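# Place three loose gears on furnace tray, small end up

## Task

Put every one of the three loose gears into an unoccupied spot on the furnace tray, each resting with its smaller end upward, and release the grippers at the end.

## Robot and tools

Robot: two 6-joint arms, left_arm and right_arm, each with a parallel gripper. Shared world frame: origin on the table surface midway between the arms, +z up, +x outward over the table, left_arm on the +y side. The names left and right do not refer to image sides. Something may occasionally pull on a held part or shove a loose object.

Joint order per arm, everywhere: waist, shoulder, elbow, wrist pitch, wrist yaw, wrist roll. Elbow, wrist pitch and wrist yaw have signs flipped relative to the URDF, in commands and in results. Stated ranges use URDF signs: waist -2.880 to 2.880, shoulder 0.000 to 3.142, elbow 0.000 to 3.019 (so -3.019 to 0 in your numbers), wrist pitch -1.693 to 1.571 (so -1.571 to 1.693 in your numbers), wrist yaw -1.571 to 1.571, wrist roll -2.094 to 2.094. Real limits may differ by up to 0.019 rad.

A row is one flat list of 14 numbers, all in [-1, 1], for both arms even if one is idle: left_arm's 6 joint values then its opening, then right_arm's 6 joint values then its opening. Joint values are scaled offsets: 1.0 equals 1.264 rad (waist), 1.32 (shoulder), 1.276 (elbow), 1.83 (wrist pitch), 1.686 (wrist yaw), 2.022 (wrist roll). Opening is absolute: +1 fully open, -1 closed; between those, the fingers go to where grip_measured would read the value sent.

execute_actions(actions): a list of actions run in sequence; each action is a list of up to 15 rows, one row per 1/30 s control step, and if fewer than 15 rows are given the last is repeated until 15 steps pass (one action lasts 0.5 s). Joint values in every row are offsets from the joint angles at the start of that action, not from the previous row; for a call's first action that means the angles in the latest reported result. An action asking any joint to go more than 0.019 rad outward past its range is rejected for both arms; if the first action fails this, or any action is malformed, the whole call is rejected and nothing moves. An empty list just returns current state and images.

move(target, speed, blocking): target is one 14-number row; its joint offsets count from the Joint positions in the latest result showing them. Each joint follows a path to its goal, all finishing together, so the gripper traces a curve; duration 0.5 to 10 s (cut off at 10 s). speed (0.01 to 2 rad/s, default 0.5) is the top speed of the joint with farthest to go. Finger values are applied at the start. Paths ignore obstacles and the other arm; faster motion and targets deeper past contact press harder. The result adds a move: line giving the ending (done, off_target, moving, held, fault), limits=held or limits=none, and each arm's joint farthest from target. With blocking=false you get a result after 0.5 s; until a result shows the move ended, rows and moves are refused, so call wait or stop.

wait(seconds): 0 to 10; arms hold last command; returns early if a running move ends. stop(): brakes a running move (needs room; fingers keep moving). zoom_image(camera, region): camera is cam_high, cam_left_wrist or cam_right_wrist; region [x0, y0, x1, y1] in pixels, (0,0) top-left, at most 504 by 504. finished_scene(scene): ends the current scene, given its number, after the last command is held; the goal must be met and stay met; irreversible.

Results: each arm's end_effector_position (m) and end_effector_quat_wxyz in the world frame; printed hand position can be off, more at long reach. The gripper's fingers point along its +z and open along its y; the reported point lies between the pads, about 1 cm behind the tips. Joint positions and Joint velocities list each arm's joints (rad, rad/s) plus pad gap (m; 0.094 m is fully open). Joint targets shows angles the joints are currently driven toward. grip_measured is the opening on the command scale; each gripper may read off by about 1 mm. To hold a part, command roughly 0.03 below grip_measured; smaller gaps grip lighter. Lines: joint sent to its limit; joint command not followed (clearance check altered joint targets); FAULT; MOTOR HOT (85 °C); OVER-TEMPERATURE FAULT (100 °C, that arm goes limp until cool). Holding loads heats motors.

Motion limits: per step each joint target stays within a lead of the measured angle (0.264 waist, 0.32 shoulder, 0.276 elbow, 0.33 wrist pitch, 0.186 wrist yaw, 0.522 wrist roll, rad), and targets are scaled back if they would move the gripper over 70 mm from its measured spot, so large offsets need several actions; unfinished motion must be recommanded. Arms can sag under zero offsets: in a reply's first call send offsets back to the wanted angles, then zeros, increasing the correction if a joint lags.

Cameras: cam_high (fixed overhead, pinhole+radial) and two fisheye wrist cameras, all 504x504, with calibration (K, distortion, T_world_to_cam) supplied; small errors are possible.

Avoid: knocking or placing anything off the table, arms hitting or pushing each other, drops, slips, slams, hard impacts and heavy pressing. Move smoothly and efficiently.

Each tool is called after "Emit:" as name(argument=value, ...), one argument or row to a line, values as JSON.

## Session

Emit:
execute_actions(
  actions=[],
)

Scene clock: 0.00 s.
left_arm: end_effector_position=(+0.8474, +0.6343, +0.0912) grip_measured=+1.000 end_effector_quat_wxyz=(-0.497, +0.688, -0.467, -0.250) | right_arm: end_effector_position=(+0.3224, -0.3111, +0.1079) grip_measured=+1.000 end_effector_quat_wxyz=(-0.008, -0.089, +0.996, +0.002)
Joint names: [waist, shoulder, elbow, wrist pitch, wrist yaw, wrist roll]
Joint positions: left_arm=[ 0.193  2.678 -2.626  0.944  1.1   -1.452  0.094] | right_arm=[ 0.063  1.402 -0.965  1.151  0.003 -0.177  0.094]
Joint velocities: left_arm=[-0.005 -0.015 -0.007 -0.012 -0.007  0.007  0.   ] | right_arm=[-0.005 -0.005 -0.002  0.007 -0.022  0.051  0.   ]
Joint targets: left_arm=[0.193 2.675 -2.654 0.941 1.100 -1.452] | right_arm=[0.063 1.399 -0.991 1.150 0.003 -0.177]

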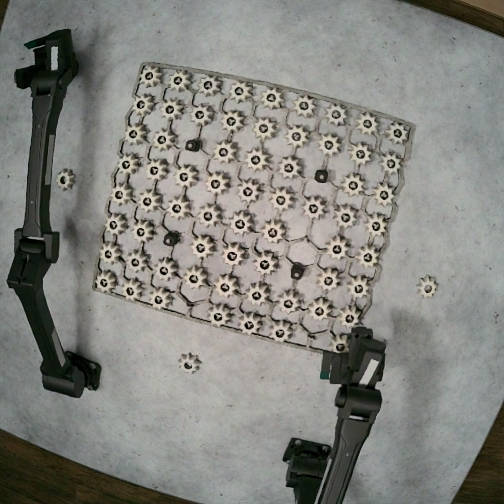

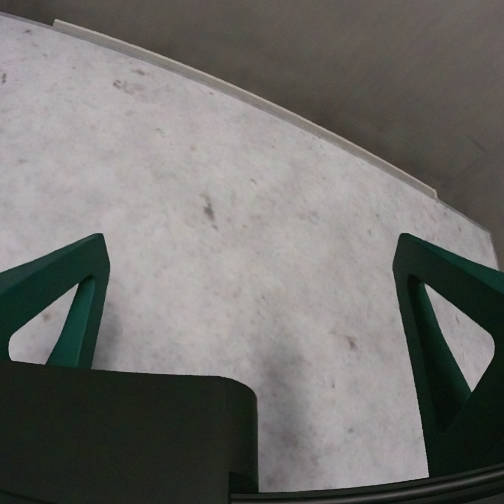

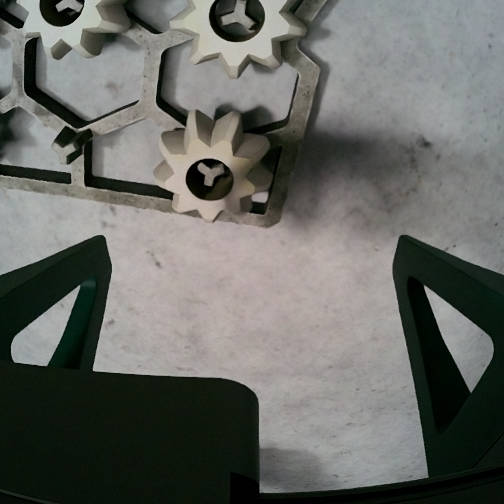

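Emit:
zoom_image(
  camera="cam_high",
  region=[80, 50, 260, 230],
)

Emit:
zoom_image(
  camera="cam_high",
  region=[80, 200, 260, 380],
)

Emit:
zoom_image(
  camera="cam_high",
  region=[240, 200, 450, 380],
)

Emit:
zoom_image(
  camera="cam_high",
  region=[240, 60, 420, 240],
)

Region (80, 50, 260, 230) of cam_high's 504x504 image, scaled by 2.800, with more detail than that image has.

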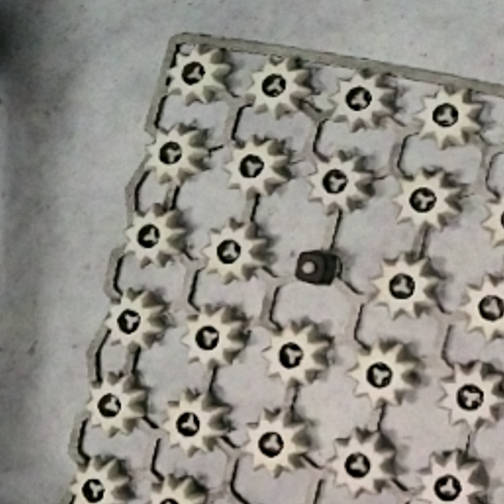

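Region (80, 200, 260, 380) of cam_high's 504x504 image, scaled by 2.800, with more detail than that image has.

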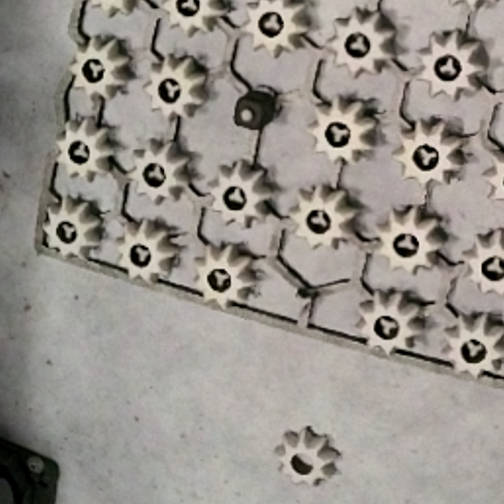

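Region (240, 200, 450, 380) of cam_high's 504x504 image, scaled by 2.400, with more detail than that image has; it fills the top 432 rows of this view, and the rest is white.

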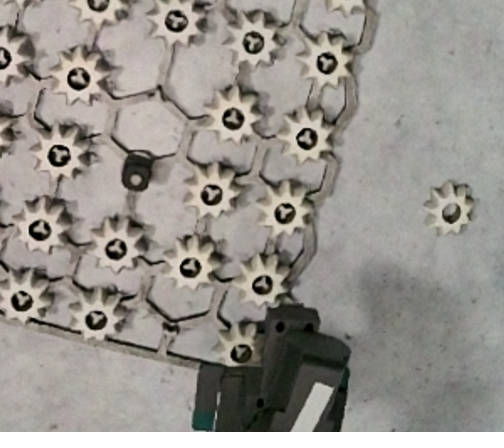

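Region (240, 60, 420, 240) of cam_high's 504x504 image, scaled by 2.800, with more detail than that image has.

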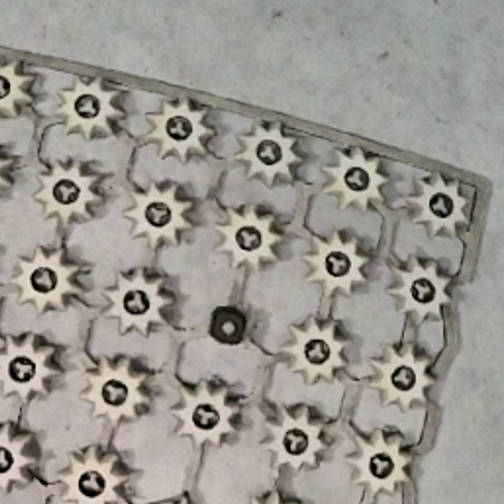

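Emit:
zoom_image(
  camera="cam_high",
  region=[160, 280, 260, 390],
)

Emit:
zoom_image(
  camera="cam_high",
  region=[360, 240, 460, 330],
)

Emit:
zoom_image(
  camera="cam_high",
  region=[30, 130, 150, 230],
)

Emit:
zoom_image(
  camera="cam_right_wrist",
  region=[0, 0, 340, 260],
)

Region (160, 280, 260, 390) of cam_high's 504x504 image, scaled by 4.582, with more detail than that image has; it fills the left 458 columns of this view, and the rest is white.

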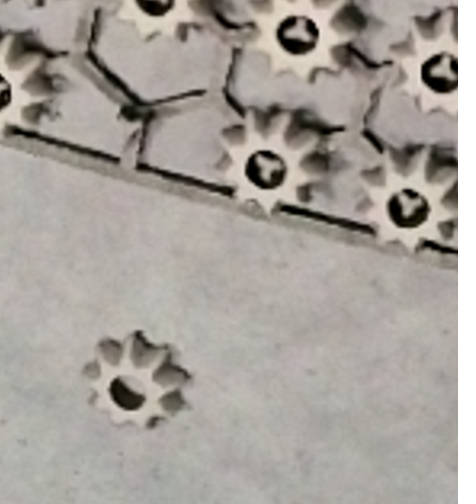

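Region (360, 240, 460, 330) of cam_high's 504x504 image, scaled by 5.040, with more detail than that image has; it fills the top 454 rows of this view, and the rest is white.

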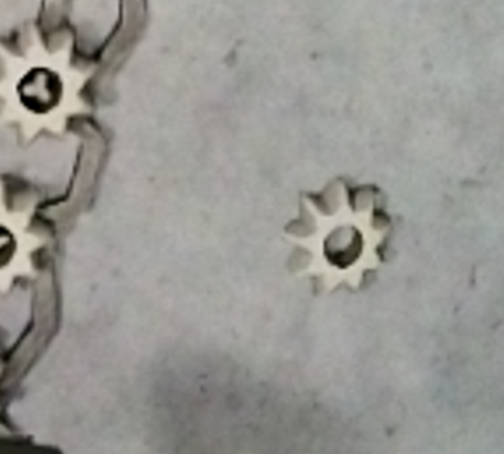

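Region (30, 130, 150, 230) of cam_high's 504x504 image, scaled by 4.200, with more detail than that image has.

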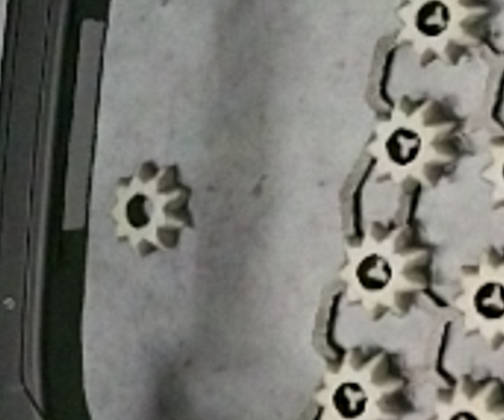

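Region (0, 0, 340, 260) of cam_right_wrist's 504x504 image, scaled by 1.482, with more detail than that image has; it fills the top 385 rows of this view, and the rest is white.

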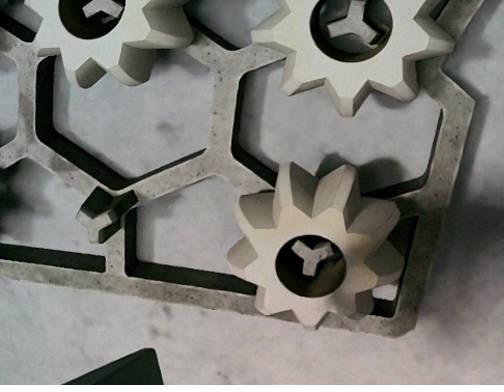

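Emit:
move(
  target=[0,-0.3,0,0,0,0,1, 0,-0.23,0,0,0,0,1],
  speed=0.6,
)

Scene clock: 9.03 s.
left_arm: end_effector_position=(+0.7971, +0.6272, +0.4169) grip_measured=+1.000 end_effector_quat_wxyz=(-0.597, +0.709, -0.354, -0.125) | right_arm: end_effector_position=(+0.3108, -0.3111, +0.2070) grip_measured=+1.000 end_effector_quat_wxyz=(+0.137, -0.088, +0.987, -0.010)
Joint names: [waist, shoulder, elbow, wrist pitch, wrist yaw, wrist roll]
Joint positions: left_arm=[ 0.193  2.276 -2.618  0.944  1.1   -1.452  0.094] | right_arm=[ 0.063  1.101 -0.956  1.151  0.003 -0.177  0.094]
Joint velocities: left_arm=[ 0.005 -0.015 -0.002 -0.002 -0.007 -0.066  0.   ] | right_arm=[-0.005 -0.015  0.012 -0.017  0.051 -0.007  0.   ]
Joint targets: left_arm=[0.193 2.282 -2.626 0.944 1.100 -1.452] | right_arm=[0.063 1.098 -0.965 1.151 0.003 -0.177]
move: done; limits=none; left_arm: farthest joint: the elbow, 0.008 radians from its target (0.000 radians at the start); right_arm: farthest joint: the elbow, 0.009 radians from its target (0.000 radians at the start)
camera_calibration (this result's frames):
cam_left_wrist: T_world_to_cam=[[0.655102, 0.0264516, 0.755077, -0.859099], [0.426954, -0.837479, -0.341085, 0.33153], [0.623339, 0.545828, -0.559928, -0.480276], [0, 0, 0, 1]] pos_world=[0.720624, 0.562522, 0.492846]
cam_right_wrist: T_world_to_cam=[[0.178648, -0.983252, 0.0360596, -0.368411], [-0.927238, -0.155986, 0.340438, 0.175967], [-0.329112, -0.0942544, -0.939575, 0.391974], [0, 0, 0, 1]] pos_world=[0.357983, -0.297847, 0.321667]

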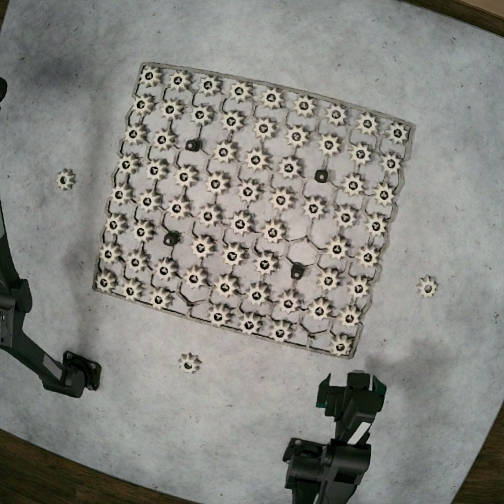

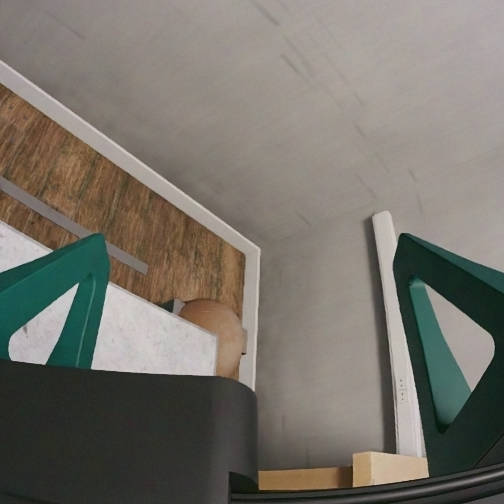

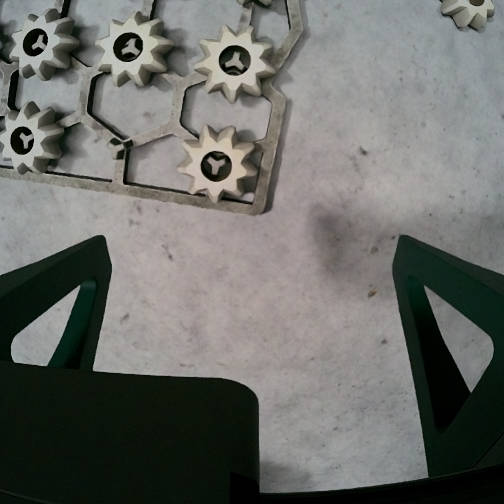

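Emit:
move(
  target=[0,0,0,0,-0.652,0.718,1, 0,0,0,-0.27,0,0,1],
  speed=1.3,
)

Scene clock: 12.57 s.
left_arm: end_effector_position=(+0.8950, +0.4868, +0.3637) grip_measured=+1.000 end_effector_quat_wxyz=(+0.465, -0.068, +0.882, +0.031) | right_arm: end_effector_position=(+0.4099, -0.3109, +0.2600) grip_measured=+1.000 end_effector_quat_wxyz=(+0.361, -0.084, +0.928, -0.030)
Joint names: [waist, shoulder, elbow, wrist pitch, wrist yaw, wrist roll]
Joint positions: left_arm=[ 0.193  2.276 -2.618  0.944  0.003 -0.012  0.094] | right_arm=[ 0.063  1.101 -0.95   0.678  0.003 -0.177  0.094]
Joint velocities: left_arm=[-0.005  0.005 -0.007  0.007  0.007  0.022  0.   ] | right_arm=[ 0.005 -0.005  0.007  0.012  0.007 -0.022  0.   ]
Joint targets: left_arm=[0.193 2.276 -2.618 0.944 0.001 0.000] | right_arm=[0.063 1.101 -0.956 0.657 0.003 -0.177]
move: off_target (right_arm); limits=none; left_arm: farthest joint: the wrist roll, 0.012 radians from its target (1.451 radians at the start); right_arm: farthest joint: the wrist pitch, 0.021 radians from its target (0.494 radians at the start)
camera_calibration (this result's frames):
cam_left_wrist: T_world_to_cam=[[0.137086, -0.990541, 0.0060368, 0.351742], [-0.934419, -0.131337, -0.331077, 1.02504], [0.328739, 0.0397452, -0.943584, 0.155097], [0, 0, 0, 1]] pos_world=[0.858611, 0.476876, 0.483591]
cam_right_wrist: T_world_to_cam=[[0.143453, -0.983306, 0.111944, -0.393196], [-0.981204, -0.156068, -0.1135, 0.389948], [0.129076, -0.0935578, -0.987211, 0.299178], [0, 0, 0, 1]] pos_world=[0.400407, -0.297783, 0.383627]

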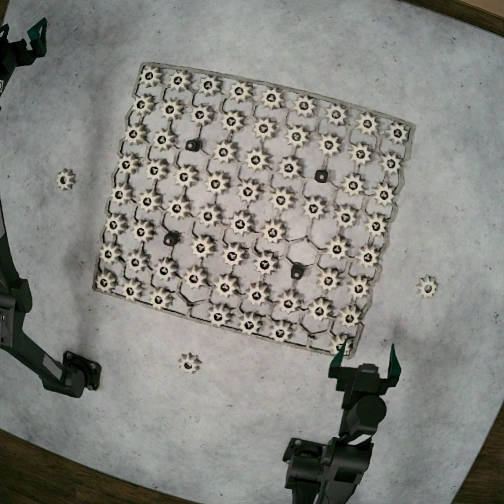

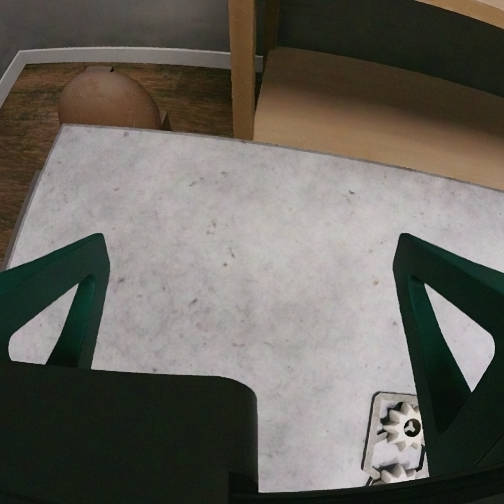

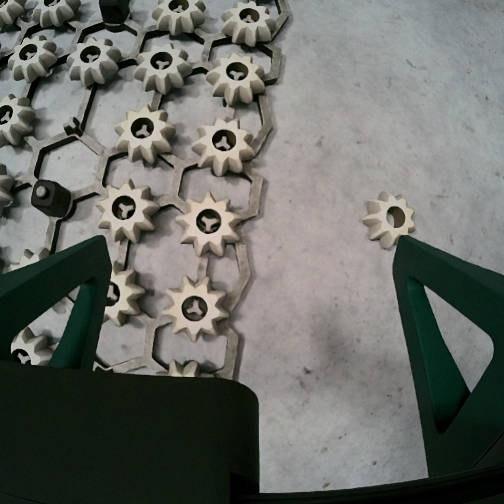

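Emit:
move(
  target=[0,0,0.32,0,0,0,1, 0,0,-0.32,0,0,0,1],
  speed=0.8,
)

Scene clock: 18.37 s.
left_arm: end_effector_position=(+0.8421, +0.4793, +0.1375) grip_measured=+1.000 end_effector_quat_wxyz=(+0.272, -0.073, +0.959, +0.019) | right_arm: end_effector_position=(+0.4583, -0.3109, +0.4802) grip_measured=+1.000 end_effector_quat_wxyz=(+0.531, -0.076, +0.842, -0.045)
Joint names: [waist, shoulder, elbow, wrist pitch, wrist yaw, wrist roll]
Joint positions: left_arm=[ 0.193  2.273 -2.198  0.944  0.003 -0.012  0.094] | right_arm=[ 0.063  1.097 -1.329  0.678  0.003 -0.177  0.094]
Joint velocities: left_arm=[-0.005 -0.005 -0.012  0.007 -0.022  0.066  0.   ] | right_arm=[-0.005  0.005  0.012 -0.002  0.007 -0.007  0.   ]
Joint targets: left_arm=[0.193 2.276 -2.210 0.944 0.003 -0.012] | right_arm=[0.063 1.101 -1.358 0.678 0.003 -0.177]
move: off_target (right_arm); limits=none; left_arm: farthest joint: the elbow, 0.012 radians from its target (0.408 radians at the start); right_arm: farthest joint: the elbow, 0.029 radians from its target (0.409 radians at the start)
camera_calibration (this result's frames):
cam_left_wrist: T_world_to_cam=[[0.139393, -0.990217, 0.00629803, 0.350845], [-0.987148, -0.138453, 0.0798052, 0.891008], [-0.0781525, -0.0173414, -0.996791, 0.336692], [0, 0, 0, 1]] pos_world=[0.856965, 0.476614, 0.262295]
cam_right_wrist: T_world_to_cam=[[0.0912738, -0.983385, 0.156918, -0.422427], [-0.8675, -0.155895, -0.472378, 0.582723], [0.488992, -0.0930107, -0.867315, 0.287989], [0, 0, 0, 1]] pos_world=[0.403245, -0.297779, 0.591329]

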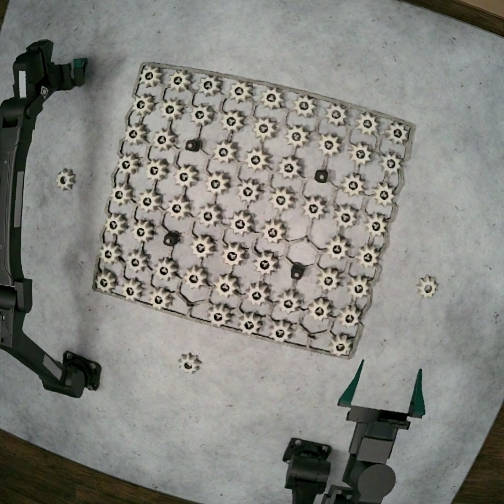

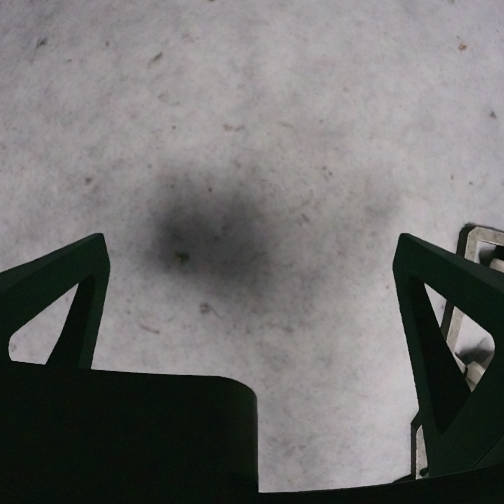

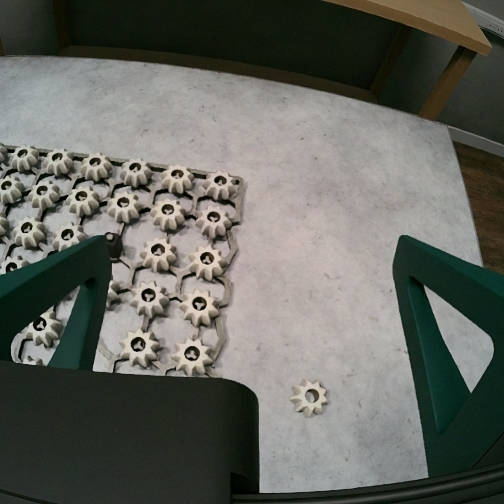

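Emit:
move(
  target=[0.092,-0.321,0.433,0.223,0,0,1, -0.202,0.562,-0.242,0.372,0,0,1],
  speed=0.8,
)

Scene clock: 23.23 s.
left_arm: end_effector_position=(+0.5770, +0.5045, +0.1420) grip_measured=+1.000 end_effector_quat_wxyz=(+0.003, -0.130, +0.992, +0.002) | right_arm: end_effector_position=(+0.4884, -0.4516, +0.1311) grip_measured=+1.000 end_effector_quat_wxyz=(-0.019, +0.040, +0.999, +0.006)
Joint names: [waist, shoulder, elbow, wrist pitch, wrist yaw, wrist roll]
Joint positions: left_arm=[ 0.301  1.871 -1.648  1.343  0.003 -0.012  0.094] | right_arm=[-0.195  1.851 -1.589  1.348  0.003 -0.177  0.094]
Joint velocities: left_arm=[-0.015 -0.005 -0.002 -0.002  0.037  0.051  0.   ] | right_arm=[ 0.015 -0.015  0.007  0.002  0.051  0.022  0.   ]
Joint targets: left_arm=[0.309 1.849 -1.646 1.353 0.003 -0.012] | right_arm=[-0.192 1.838 -1.638 1.358 0.003 -0.177]
move: off_target (left_arm, right_arm); limits=none; left_arm: farthest joint: the shoulder, 0.021 radians from its target (0.424 radians at the start); right_arm: farthest joint: the elbow, 0.049 radians from its target (0.309 radians at the start)
camera_calibration (this result's frames):
cam_left_wrist: T_world_to_cam=[[0.248827, -0.968533, 0.00542761, 0.338721], [-0.785798, -0.198598, 0.585731, 0.474802], [-0.566222, -0.15001, -0.810487, 0.643014], [0, 0, 0, 1]] pos_world=[0.652904, 0.518815, 0.241211]
cam_right_wrist: T_world_to_cam=[[-0.0759938, -0.996901, -0.0203433, -0.409964], [-0.791013, 0.0478525, 0.609925, 0.334759], [-0.607062, 0.0624423, -0.792198, 0.553002], [0, 0, 0, 1]] pos_world=[0.569351, -0.459243, 0.225569]

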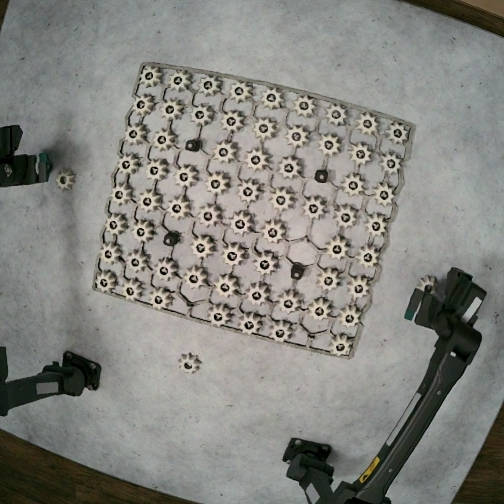

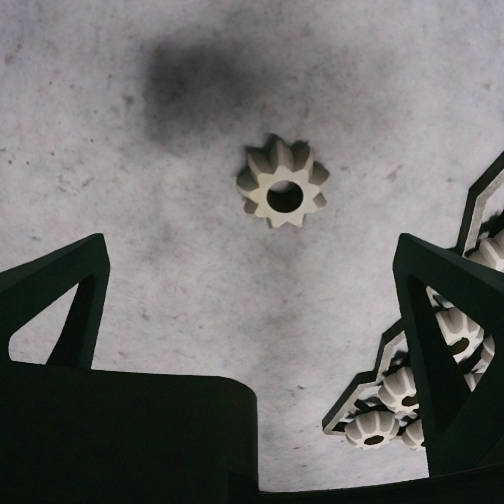

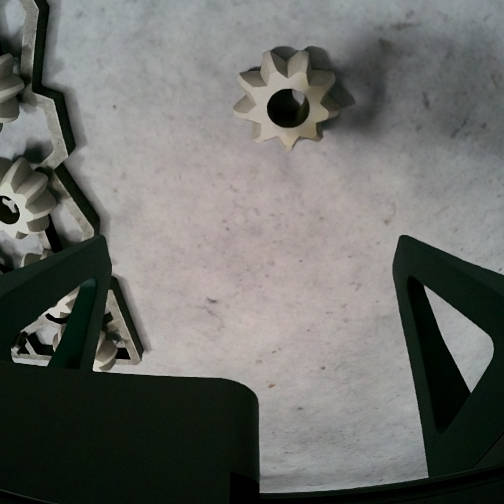

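Emit:
zoom_image(
  camera="cam_right_wrist",
  region=[210, 30, 370, 170],
)

Emit:
zoom_image(
  camera="cam_left_wrist",
  region=[210, 110, 370, 250],
)

Region (210, 30, 370, 170) of cam_right_wrist's 504x504 image, scaled by 3.150, with more detail than that image has; it fills the top 441 rows of this view, and the rest is white.

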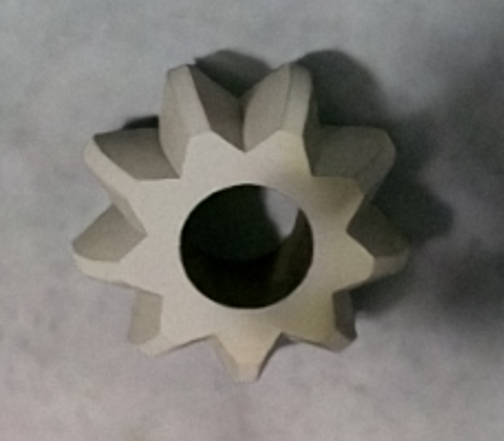

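Region (210, 110, 370, 250) of cam_left_wrist's 504x504 image, scaled by 3.150, with more detail than that image has; it fills the top 441 rows of this view, and the rest is white.

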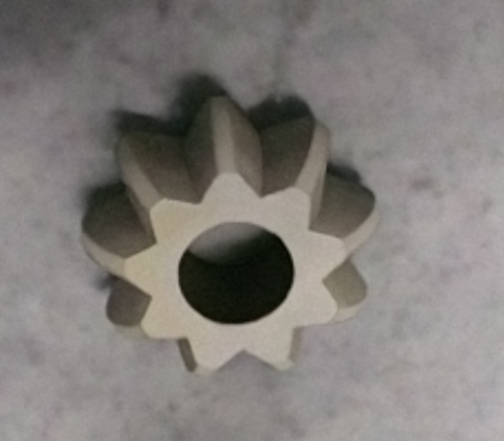

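Emit:
zoom_image(
  camera="cam_left_wrist",
  region=[310, 290, 504, 460],
)

Emit:
zoom_image(
  camera="cam_right_wrist",
  region=[0, 0, 160, 250],
)

Region (310, 290, 504, 460) of cam_left_wrist's 504x504 image, scaled by 2.598, with more detail than that image has; it fills the top 442 rows of this view, and the rest is white.

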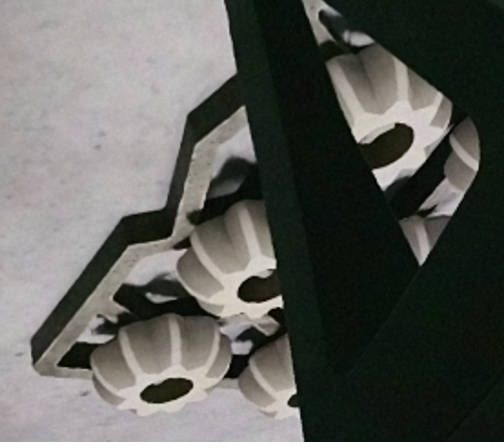

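Region (0, 0, 160, 250) of cam_right_wrist's 504x504 image, scaled by 2.016, with more detail than that image has; it fills the left 323 columns of this view, and the rest is white.

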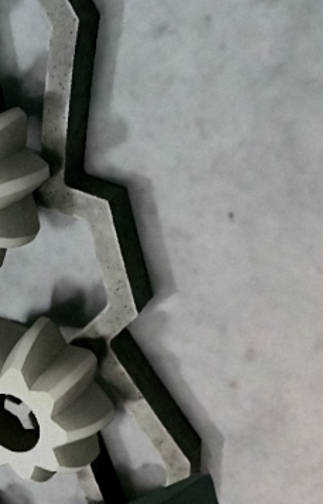

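Emit:
move(
  target=[-0.040,-0.007,0.226,-0.165,0,0.052,1, -0.0174,0.078,0.0713,-0.140,0,0.0875,1],
  speed=0.5,
)

Scene clock: 30.93 s.
left_arm: end_effector_position=(+0.5418, +0.4716, +0.0379) grip_measured=+1.000 end_effector_quat_wxyz=(-0.000, -0.062, +0.998, +0.001) | right_arm: end_effector_position=(+0.5032, -0.4633, +0.0433) grip_measured=+1.000 end_effector_quat_wxyz=(+0.004, +0.130, +0.992, +0.001)
Joint names: [waist, shoulder, elbow, wrist pitch, wrist yaw, wrist roll]
Joint positions: left_arm=[ 0.258  1.871 -1.355  1.055  0.003  0.081  0.094] | right_arm=[-0.208  1.946 -1.489  1.105  0.003 -0.01   0.094]
Joint velocities: left_arm=[-0.005  0.005 -0.002 -0.022  0.007  0.022  0.   ] | right_arm=[ 0.005  0.005  0.007  0.007 -0.007 -0.007  0.   ]
Joint targets: left_arm=[0.251 1.861 -1.359 1.041 0.003 0.093] | right_arm=[-0.217 1.954 -1.498 1.091 0.003 0.000]
move: done; limits=none; left_arm: farthest joint: the wrist pitch, 0.014 radians from its target (0.302 radians at the start); right_arm: farthest joint: the wrist pitch, 0.013 radians from its target (0.256 radians at the start)
camera_calibration (this result's frames):
cam_left_wrist: T_world_to_cam=[[0.114682, -0.993387, 0.00545175, 0.40055], [-0.802026, -0.0893494, 0.590568, 0.458674], [-0.586176, -0.0721001, -0.806969, 0.507681], [0, 0, 0, 1]] pos_world=[0.619523, 0.475487, 0.136621]
cam_right_wrist: T_world_to_cam=[[-0.252973, -0.967382, -0.013309, -0.319899], [-0.794691, 0.199929, 0.573144, 0.474488], [-0.551789, 0.155567, -0.819346, 0.509675], [0, 0, 0, 1]] pos_world=[0.577379, -0.483617, 0.141393]

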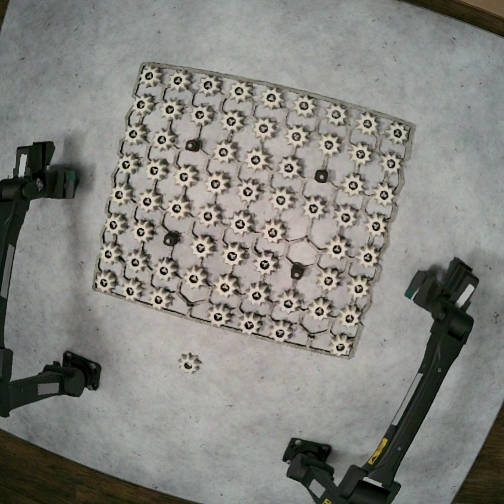

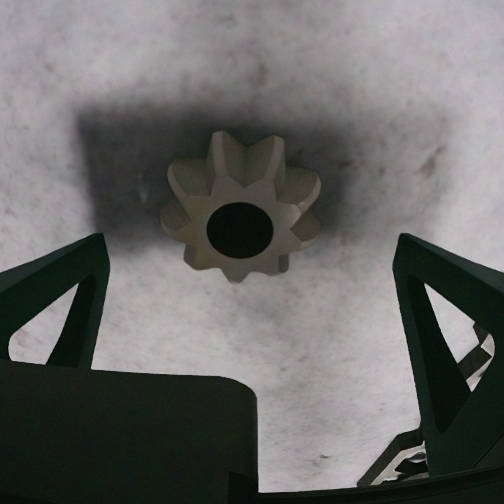

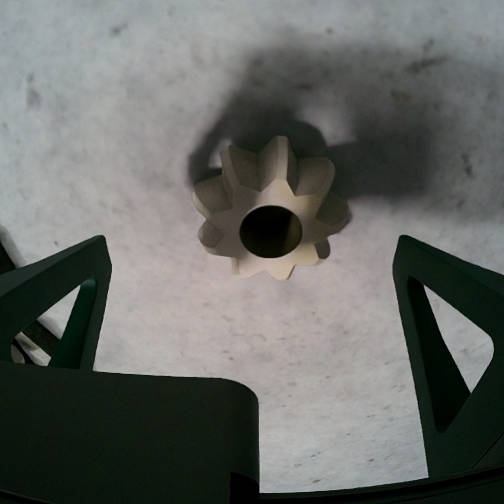

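Emit:
zoom_image(
  camera="cam_right_wrist",
  region=[170, 110, 380, 300],
)

Region (170, 110, 380, 300) of cam_right_wrist's 504x504 image, scaled by 2.400, with more detail than that image has; it fills the top 456 rows of this view, and the rest is white.

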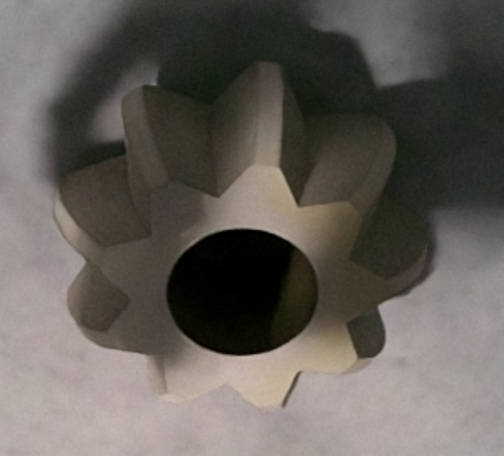

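Emit:
move(
  target=[0.0095,0.027,0.005,-0.035,0,0,1, -0.0135,0.0386,-0.002,-0.033,0,0,1],
  speed=0.15,
)

Scene clock: 34.77 s.
left_arm: end_effector_position=(+0.5512, +0.4735, +0.0324) grip_measured=+1.000 end_effector_quat_wxyz=(+0.018, -0.062, +0.998, +0.004) | right_arm: end_effector_position=(+0.5090, -0.4693, +0.0228) grip_measured=+1.000 end_effector_quat_wxyz=(+0.008, +0.134, +0.991, +0.001)
Joint names: [waist, shoulder, elbow, wrist pitch, wrist yaw, wrist roll]
Joint positions: left_arm=[ 0.258  1.879 -1.35   1.006  0.003  0.081  0.094] | right_arm=[-0.215  1.983 -1.488  1.059  0.003 -0.009  0.094]
Joint velocities: left_arm=[-0.005 -0.005 -0.012  0.022  0.007  0.007  0.   ] | right_arm=[-0.015 -0.005 -0.002  0.012 -0.007 -0.051  0.   ]
Joint targets: left_arm=[0.270 1.906 -1.348 0.991 0.003 0.081] | right_arm=[-0.225 1.997 -1.491 1.045 0.003 -0.010]
move: off_target (left_arm); limits=none; left_arm: farthest joint: the shoulder, 0.028 radians from its target (0.036 radians at the start); right_arm: farthest joint: the wrist pitch, 0.015 radians from its target (0.060 radians at the start)
camera_calibration (this result's frames):
cam_left_wrist: T_world_to_cam=[[0.114166, -0.993459, 0.00212875, 0.40186], [-0.822914, -0.0933664, 0.560442, 0.483998], [-0.556577, -0.0657352, -0.828191, 0.490225], [0, 0, 0, 1]] pos_world=[0.625258, 0.476646, 0.133892]
cam_right_wrist: T_world_to_cam=[[-0.260244, -0.965453, -0.0132001, -0.319842], [-0.797533, 0.207234, 0.566564, 0.497024], [-0.544255, 0.157973, -0.823912, 0.494479], [0, 0, 0, 1]] pos_world=[0.582279, -0.489907, 0.121589]

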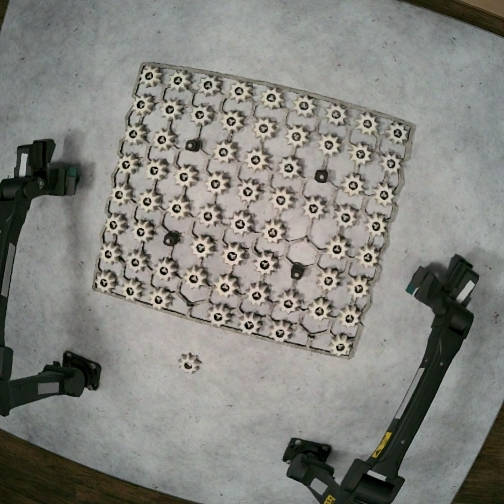

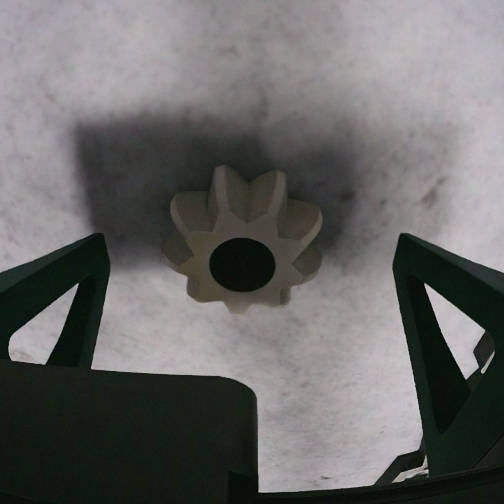

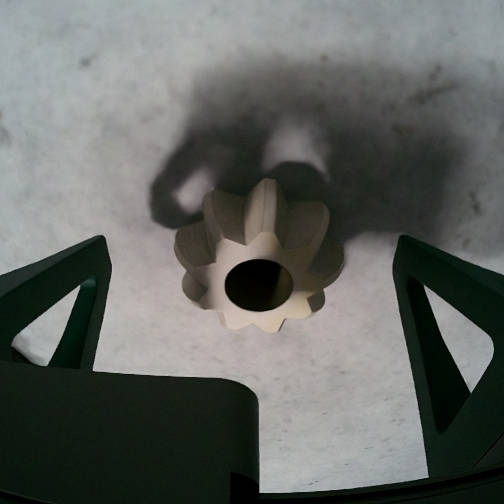

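Emit:
move(
  target=[0.016,0.044,0.0016,-0.008,0,0,1, -0.008,0.0235,-0.0024,-0.0077,0,0,1],
  speed=0.1,
)

Scene clock: 37.17 s.
left_arm: end_effector_position=(+0.5463, +0.4777, +0.0135) grip_measured=+1.000 end_effector_quat_wxyz=(-0.000, -0.066, +0.998, +0.001) | right_arm: end_effector_position=(+0.5078, -0.4689, +0.0165) grip_measured=+1.000 end_effector_quat_wxyz=(+0.003, +0.134, +0.991, +0.001)
Joint names: [waist, shoulder, elbow, wrist pitch, wrist yaw, wrist roll]
Joint positions: left_arm=[ 0.267  1.916 -1.35   1.006  0.003  0.081  0.094] | right_arm=[-0.215  1.994 -1.488  1.059  0.003 -0.009  0.094]
Joint velocities: left_arm=[0.005 0.005 0.002 0.012 0.022 0.007 0.   ] | right_arm=[ 0.005 -0.005 -0.022  0.012  0.022  0.022  0.   ]
Joint targets: left_arm=[0.278 1.937 -1.348 0.991 0.003 0.081] | right_arm=[-0.226 2.014 -1.491 1.045 0.003 -0.009]
move: off_target (left_arm); limits=none; left_arm: farthest joint: the shoulder, 0.021 radians from its target (0.058 radians at the start); right_arm: farthest joint: the shoulder, 0.020 radians from its target (0.031 radians at the start)
camera_calibration (this result's frames):
cam_left_wrist: T_world_to_cam=[[0.12377, -0.992296, 0.00541775, 0.400791], [-0.801394, -0.0967361, 0.590262, 0.480391], [-0.585191, -0.0773986, -0.807193, 0.493018], [0, 0, 0, 1]] pos_world=[0.623886, 0.482334, 0.112233]
cam_right_wrist: T_world_to_cam=[[-0.260391, -0.965411, -0.0133599, -0.319811], [-0.791245, 0.205444, 0.575955, 0.495378], [-0.553288, 0.160544, -0.817372, 0.494228], [0, 0, 0, 1]] pos_world=[0.58214, -0.489867, 0.11438]

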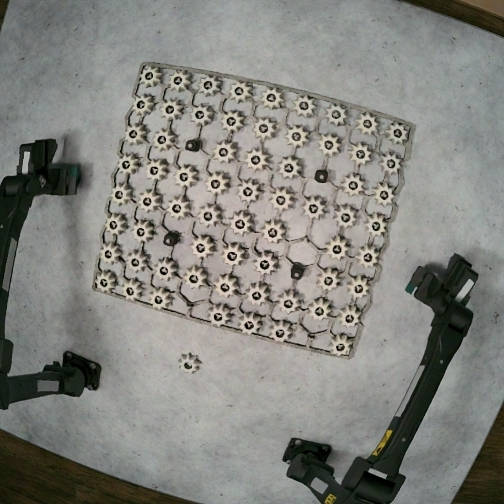

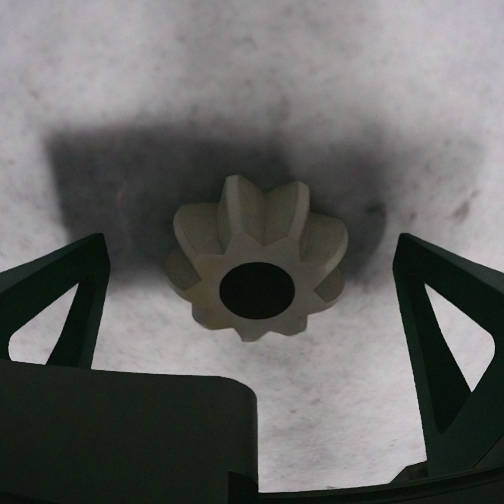

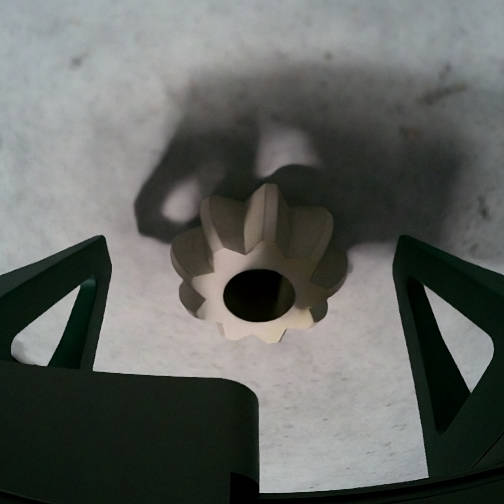

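Emit:
execute_actions(
  actions=[
    [[0,0,0,0,0,0,0.16, -0.008,0.0205,-0.0024,-0.0077,0,0,1]],
  ],
)

Scene clock: 38.40 s.
left_arm: end_effector_position=(+0.5463, +0.4776, +0.0135) grip_measured=+0.170 end_effector_quat_wxyz=(-0.000, -0.066, +0.998, +0.001) | right_arm: end_effector_position=(+0.5071, -0.4687, +0.0131) grip_measured=+1.000 end_effector_quat_wxyz=(-0.000, +0.134, +0.991, +0.002)
Joint names: [waist, shoulder, elbow, wrist pitch, wrist yaw, wrist roll]
Joint positions: left_arm=[ 0.267  1.916 -1.35   1.006  0.002  0.081  0.055] | right_arm=[-0.215  2.001 -1.488  1.059  0.003 -0.009  0.094]
Joint velocities: left_arm=[-0.005  0.005  0.007  0.007  0.007 -0.007 -0.   ] | right_arm=[ 0.015 -0.015 -0.002 -0.002 -0.037 -0.007  0.   ]
Joint targets: left_arm=[0.267 1.916 -1.350 1.006 0.003 0.081] | right_arm=[-0.226 2.021 -1.491 1.045 0.003 -0.009]
camera_calibration (this result's frames):
cam_left_wrist: T_world_to_cam=[[0.123769, -0.992292, 0.00617761, 0.400649], [-0.80149, -0.096296, 0.590204, 0.480244], [-0.58506, -0.0780004, -0.80723, 0.493241], [0, 0, 0, 1]] pos_world=[0.623898, 0.482279, 0.112242]
cam_right_wrist: T_world_to_cam=[[-0.260469, -0.965389, -0.0134444, -0.319795], [-0.787849, 0.204478, 0.580932, 0.494502], [-0.558076, 0.161907, -0.813841, 0.494086], [0, 0, 0, 1]] pos_world=[0.582034, -0.489837, 0.110536]

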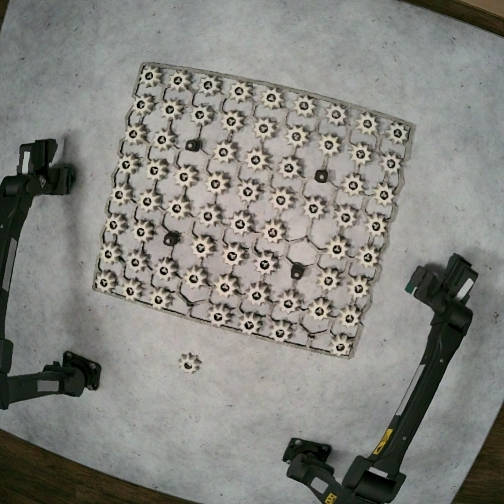

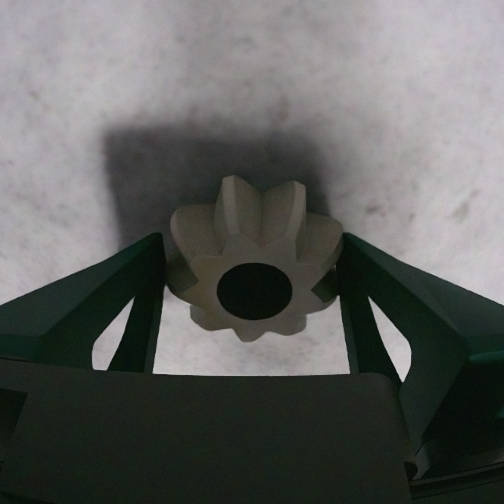

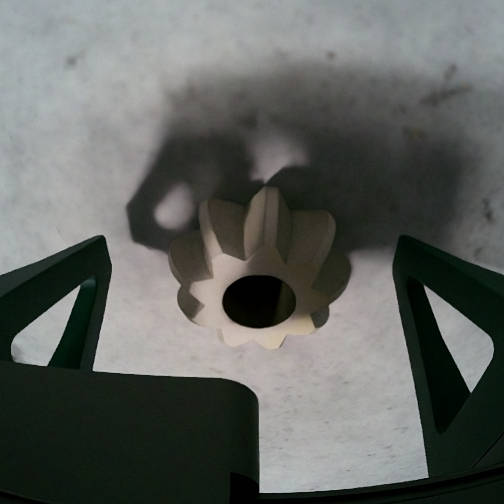

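Emit:
execute_actions(
  actions=[
    [[0,0,0,0,0,0,0.135, 0,0,0,0,0,0,0.15]],
  ],
)

Scene clock: 39.20 s.
left_arm: end_effector_position=(+0.5463, +0.4776, +0.0135) grip_measured=+0.155 end_effector_quat_wxyz=(-0.000, -0.066, +0.998, +0.001) | right_arm: end_effector_position=(+0.5069, -0.4688, +0.0130) grip_measured=+0.177 end_effector_quat_wxyz=(-0.001, +0.134, +0.991, +0.001)
Joint names: [waist, shoulder, elbow, wrist pitch, wrist yaw, wrist roll]
Joint positions: left_arm=[ 0.267  1.916 -1.35   1.006  0.002  0.081  0.054] | right_arm=[-0.215  2.001 -1.487  1.059  0.003 -0.009  0.055]
Joint velocities: left_arm=[-0.015 -0.005  0.002  0.027  0.007 -0.037  0.001] | right_arm=[ 0.015 -0.015  0.007  0.007  0.037  0.037 -0.   ]
Joint targets: left_arm=[0.267 1.916 -1.350 1.006 0.002 0.081] | right_arm=[-0.215 2.001 -1.488 1.059 0.004 -0.009]
camera_calibration (this result's frames):
cam_left_wrist: T_world_to_cam=[[0.123769, -0.992292, 0.00617761, 0.400649], [-0.80149, -0.096296, 0.590204, 0.480244], [-0.58506, -0.0780004, -0.80723, 0.493241], [0, 0, 0, 1]] pos_world=[0.623898, 0.482279, 0.112242]
cam_right_wrist: T_world_to_cam=[[-0.260476, -0.965397, -0.0126868, -0.319936], [-0.787515, 0.204842, 0.581257, 0.494436], [-0.558545, 0.161394, -0.813621, 0.493881], [0, 0, 0, 1]] pos_world=[0.581895, -0.489857, 0.110379]

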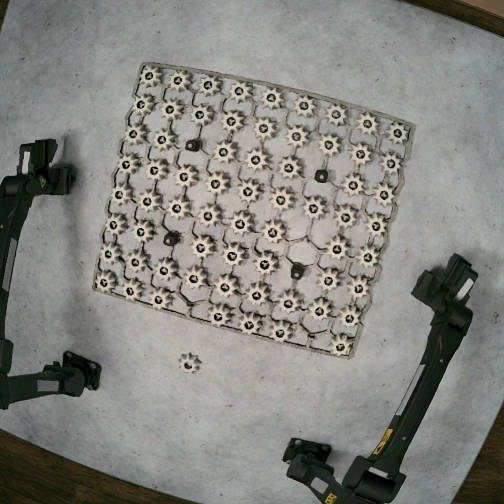

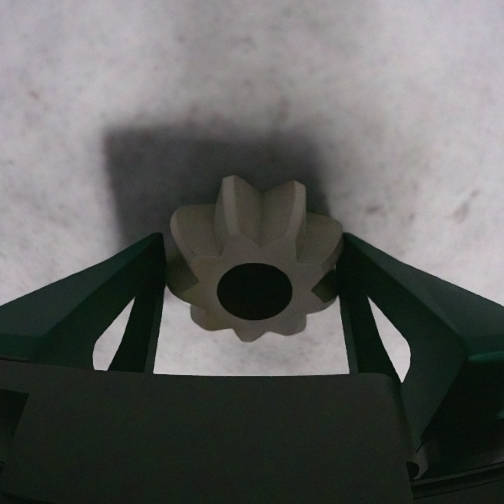

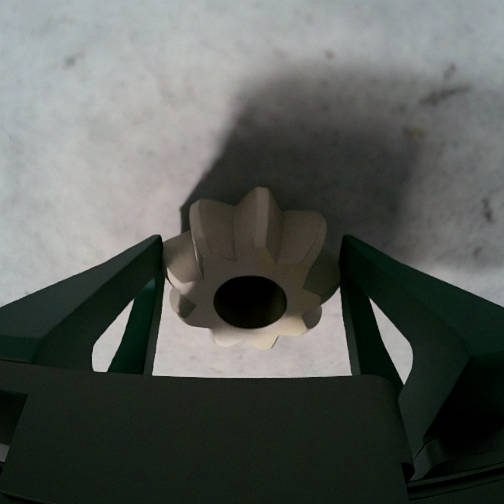

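Emit:
move(
  target=[-0.095,-0.117,-0.160,0.168,0,0,0.13, 0.119,-0.040,-0.265,0.186,0,0,0.145],
  speed=0.45,
)

Scene clock: 45.30 s.
left_arm: end_effector_position=(+0.5509, +0.4169, +0.1291) grip_measured=+0.155 end_effector_quat_wxyz=(-0.011, -0.010, +1.000, +0.000) | right_arm: end_effector_position=(+0.5513, -0.3870, +0.1184) grip_measured=+0.177 end_effector_quat_wxyz=(-0.020, +0.058, +0.998, +0.003)
Joint names: [waist, shoulder, elbow, wrist pitch, wrist yaw, wrist roll]
Joint positions: left_arm=[ 0.153  1.792 -1.5    1.301  0.002  0.081  0.054] | right_arm=[-0.064  1.99  -1.767  1.387  0.003 -0.009  0.055]
Joint velocities: left_arm=[-0.005 -0.015  0.002  0.002  0.037  0.037 -0.   ] | right_arm=[-0.005  0.005  0.002 -0.002  0.037  0.022  0.001]
Joint targets: left_arm=[0.147 1.761 -1.555 1.313 0.002 0.081] | right_arm=[-0.065 1.948 -1.825 1.399 0.003 -0.009]
move: off_target (left_arm, right_arm); limits=none; left_arm: farthest joint: the elbow, 0.055 radians from its target (0.204 radians at the start); right_arm: farthest joint: the elbow, 0.058 radians from its target (0.338 radians at the start)
camera_calibration (this result's frames):
cam_left_wrist: T_world_to_cam=[[0.0105707, -0.999911, 0.00819546, 0.404432], [-0.793821, -0.00340752, 0.608141, 0.364589], [-0.608059, -0.0129342, -0.793786, 0.568384], [0, 0, 0, 1]] pos_world=[0.630755, 0.41299, 0.226139]
cam_right_wrist: T_world_to_cam=[[-0.111953, -0.993626, -0.0131988, -0.320767], [-0.787088, 0.0805586, 0.611558, 0.399445], [-0.606597, 0.0788545, -0.791089, 0.583099], [0, 0, 0, 1]] pos_world=[0.632193, -0.396881, 0.212766]

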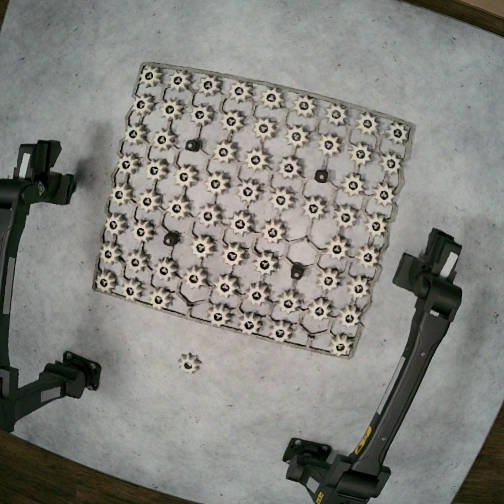

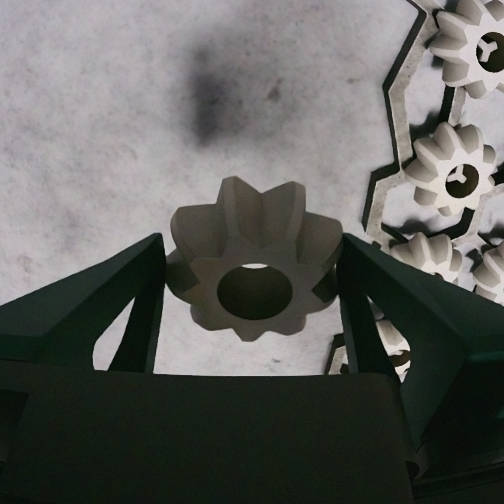

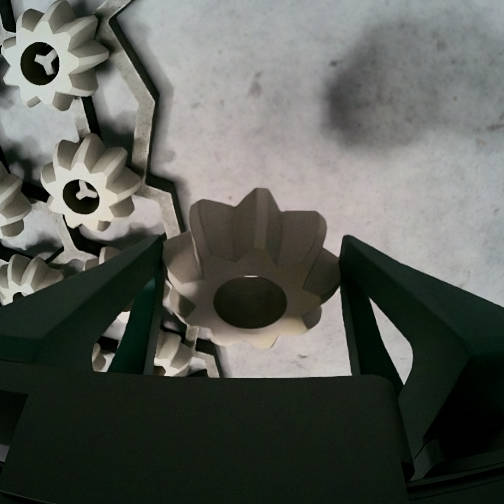

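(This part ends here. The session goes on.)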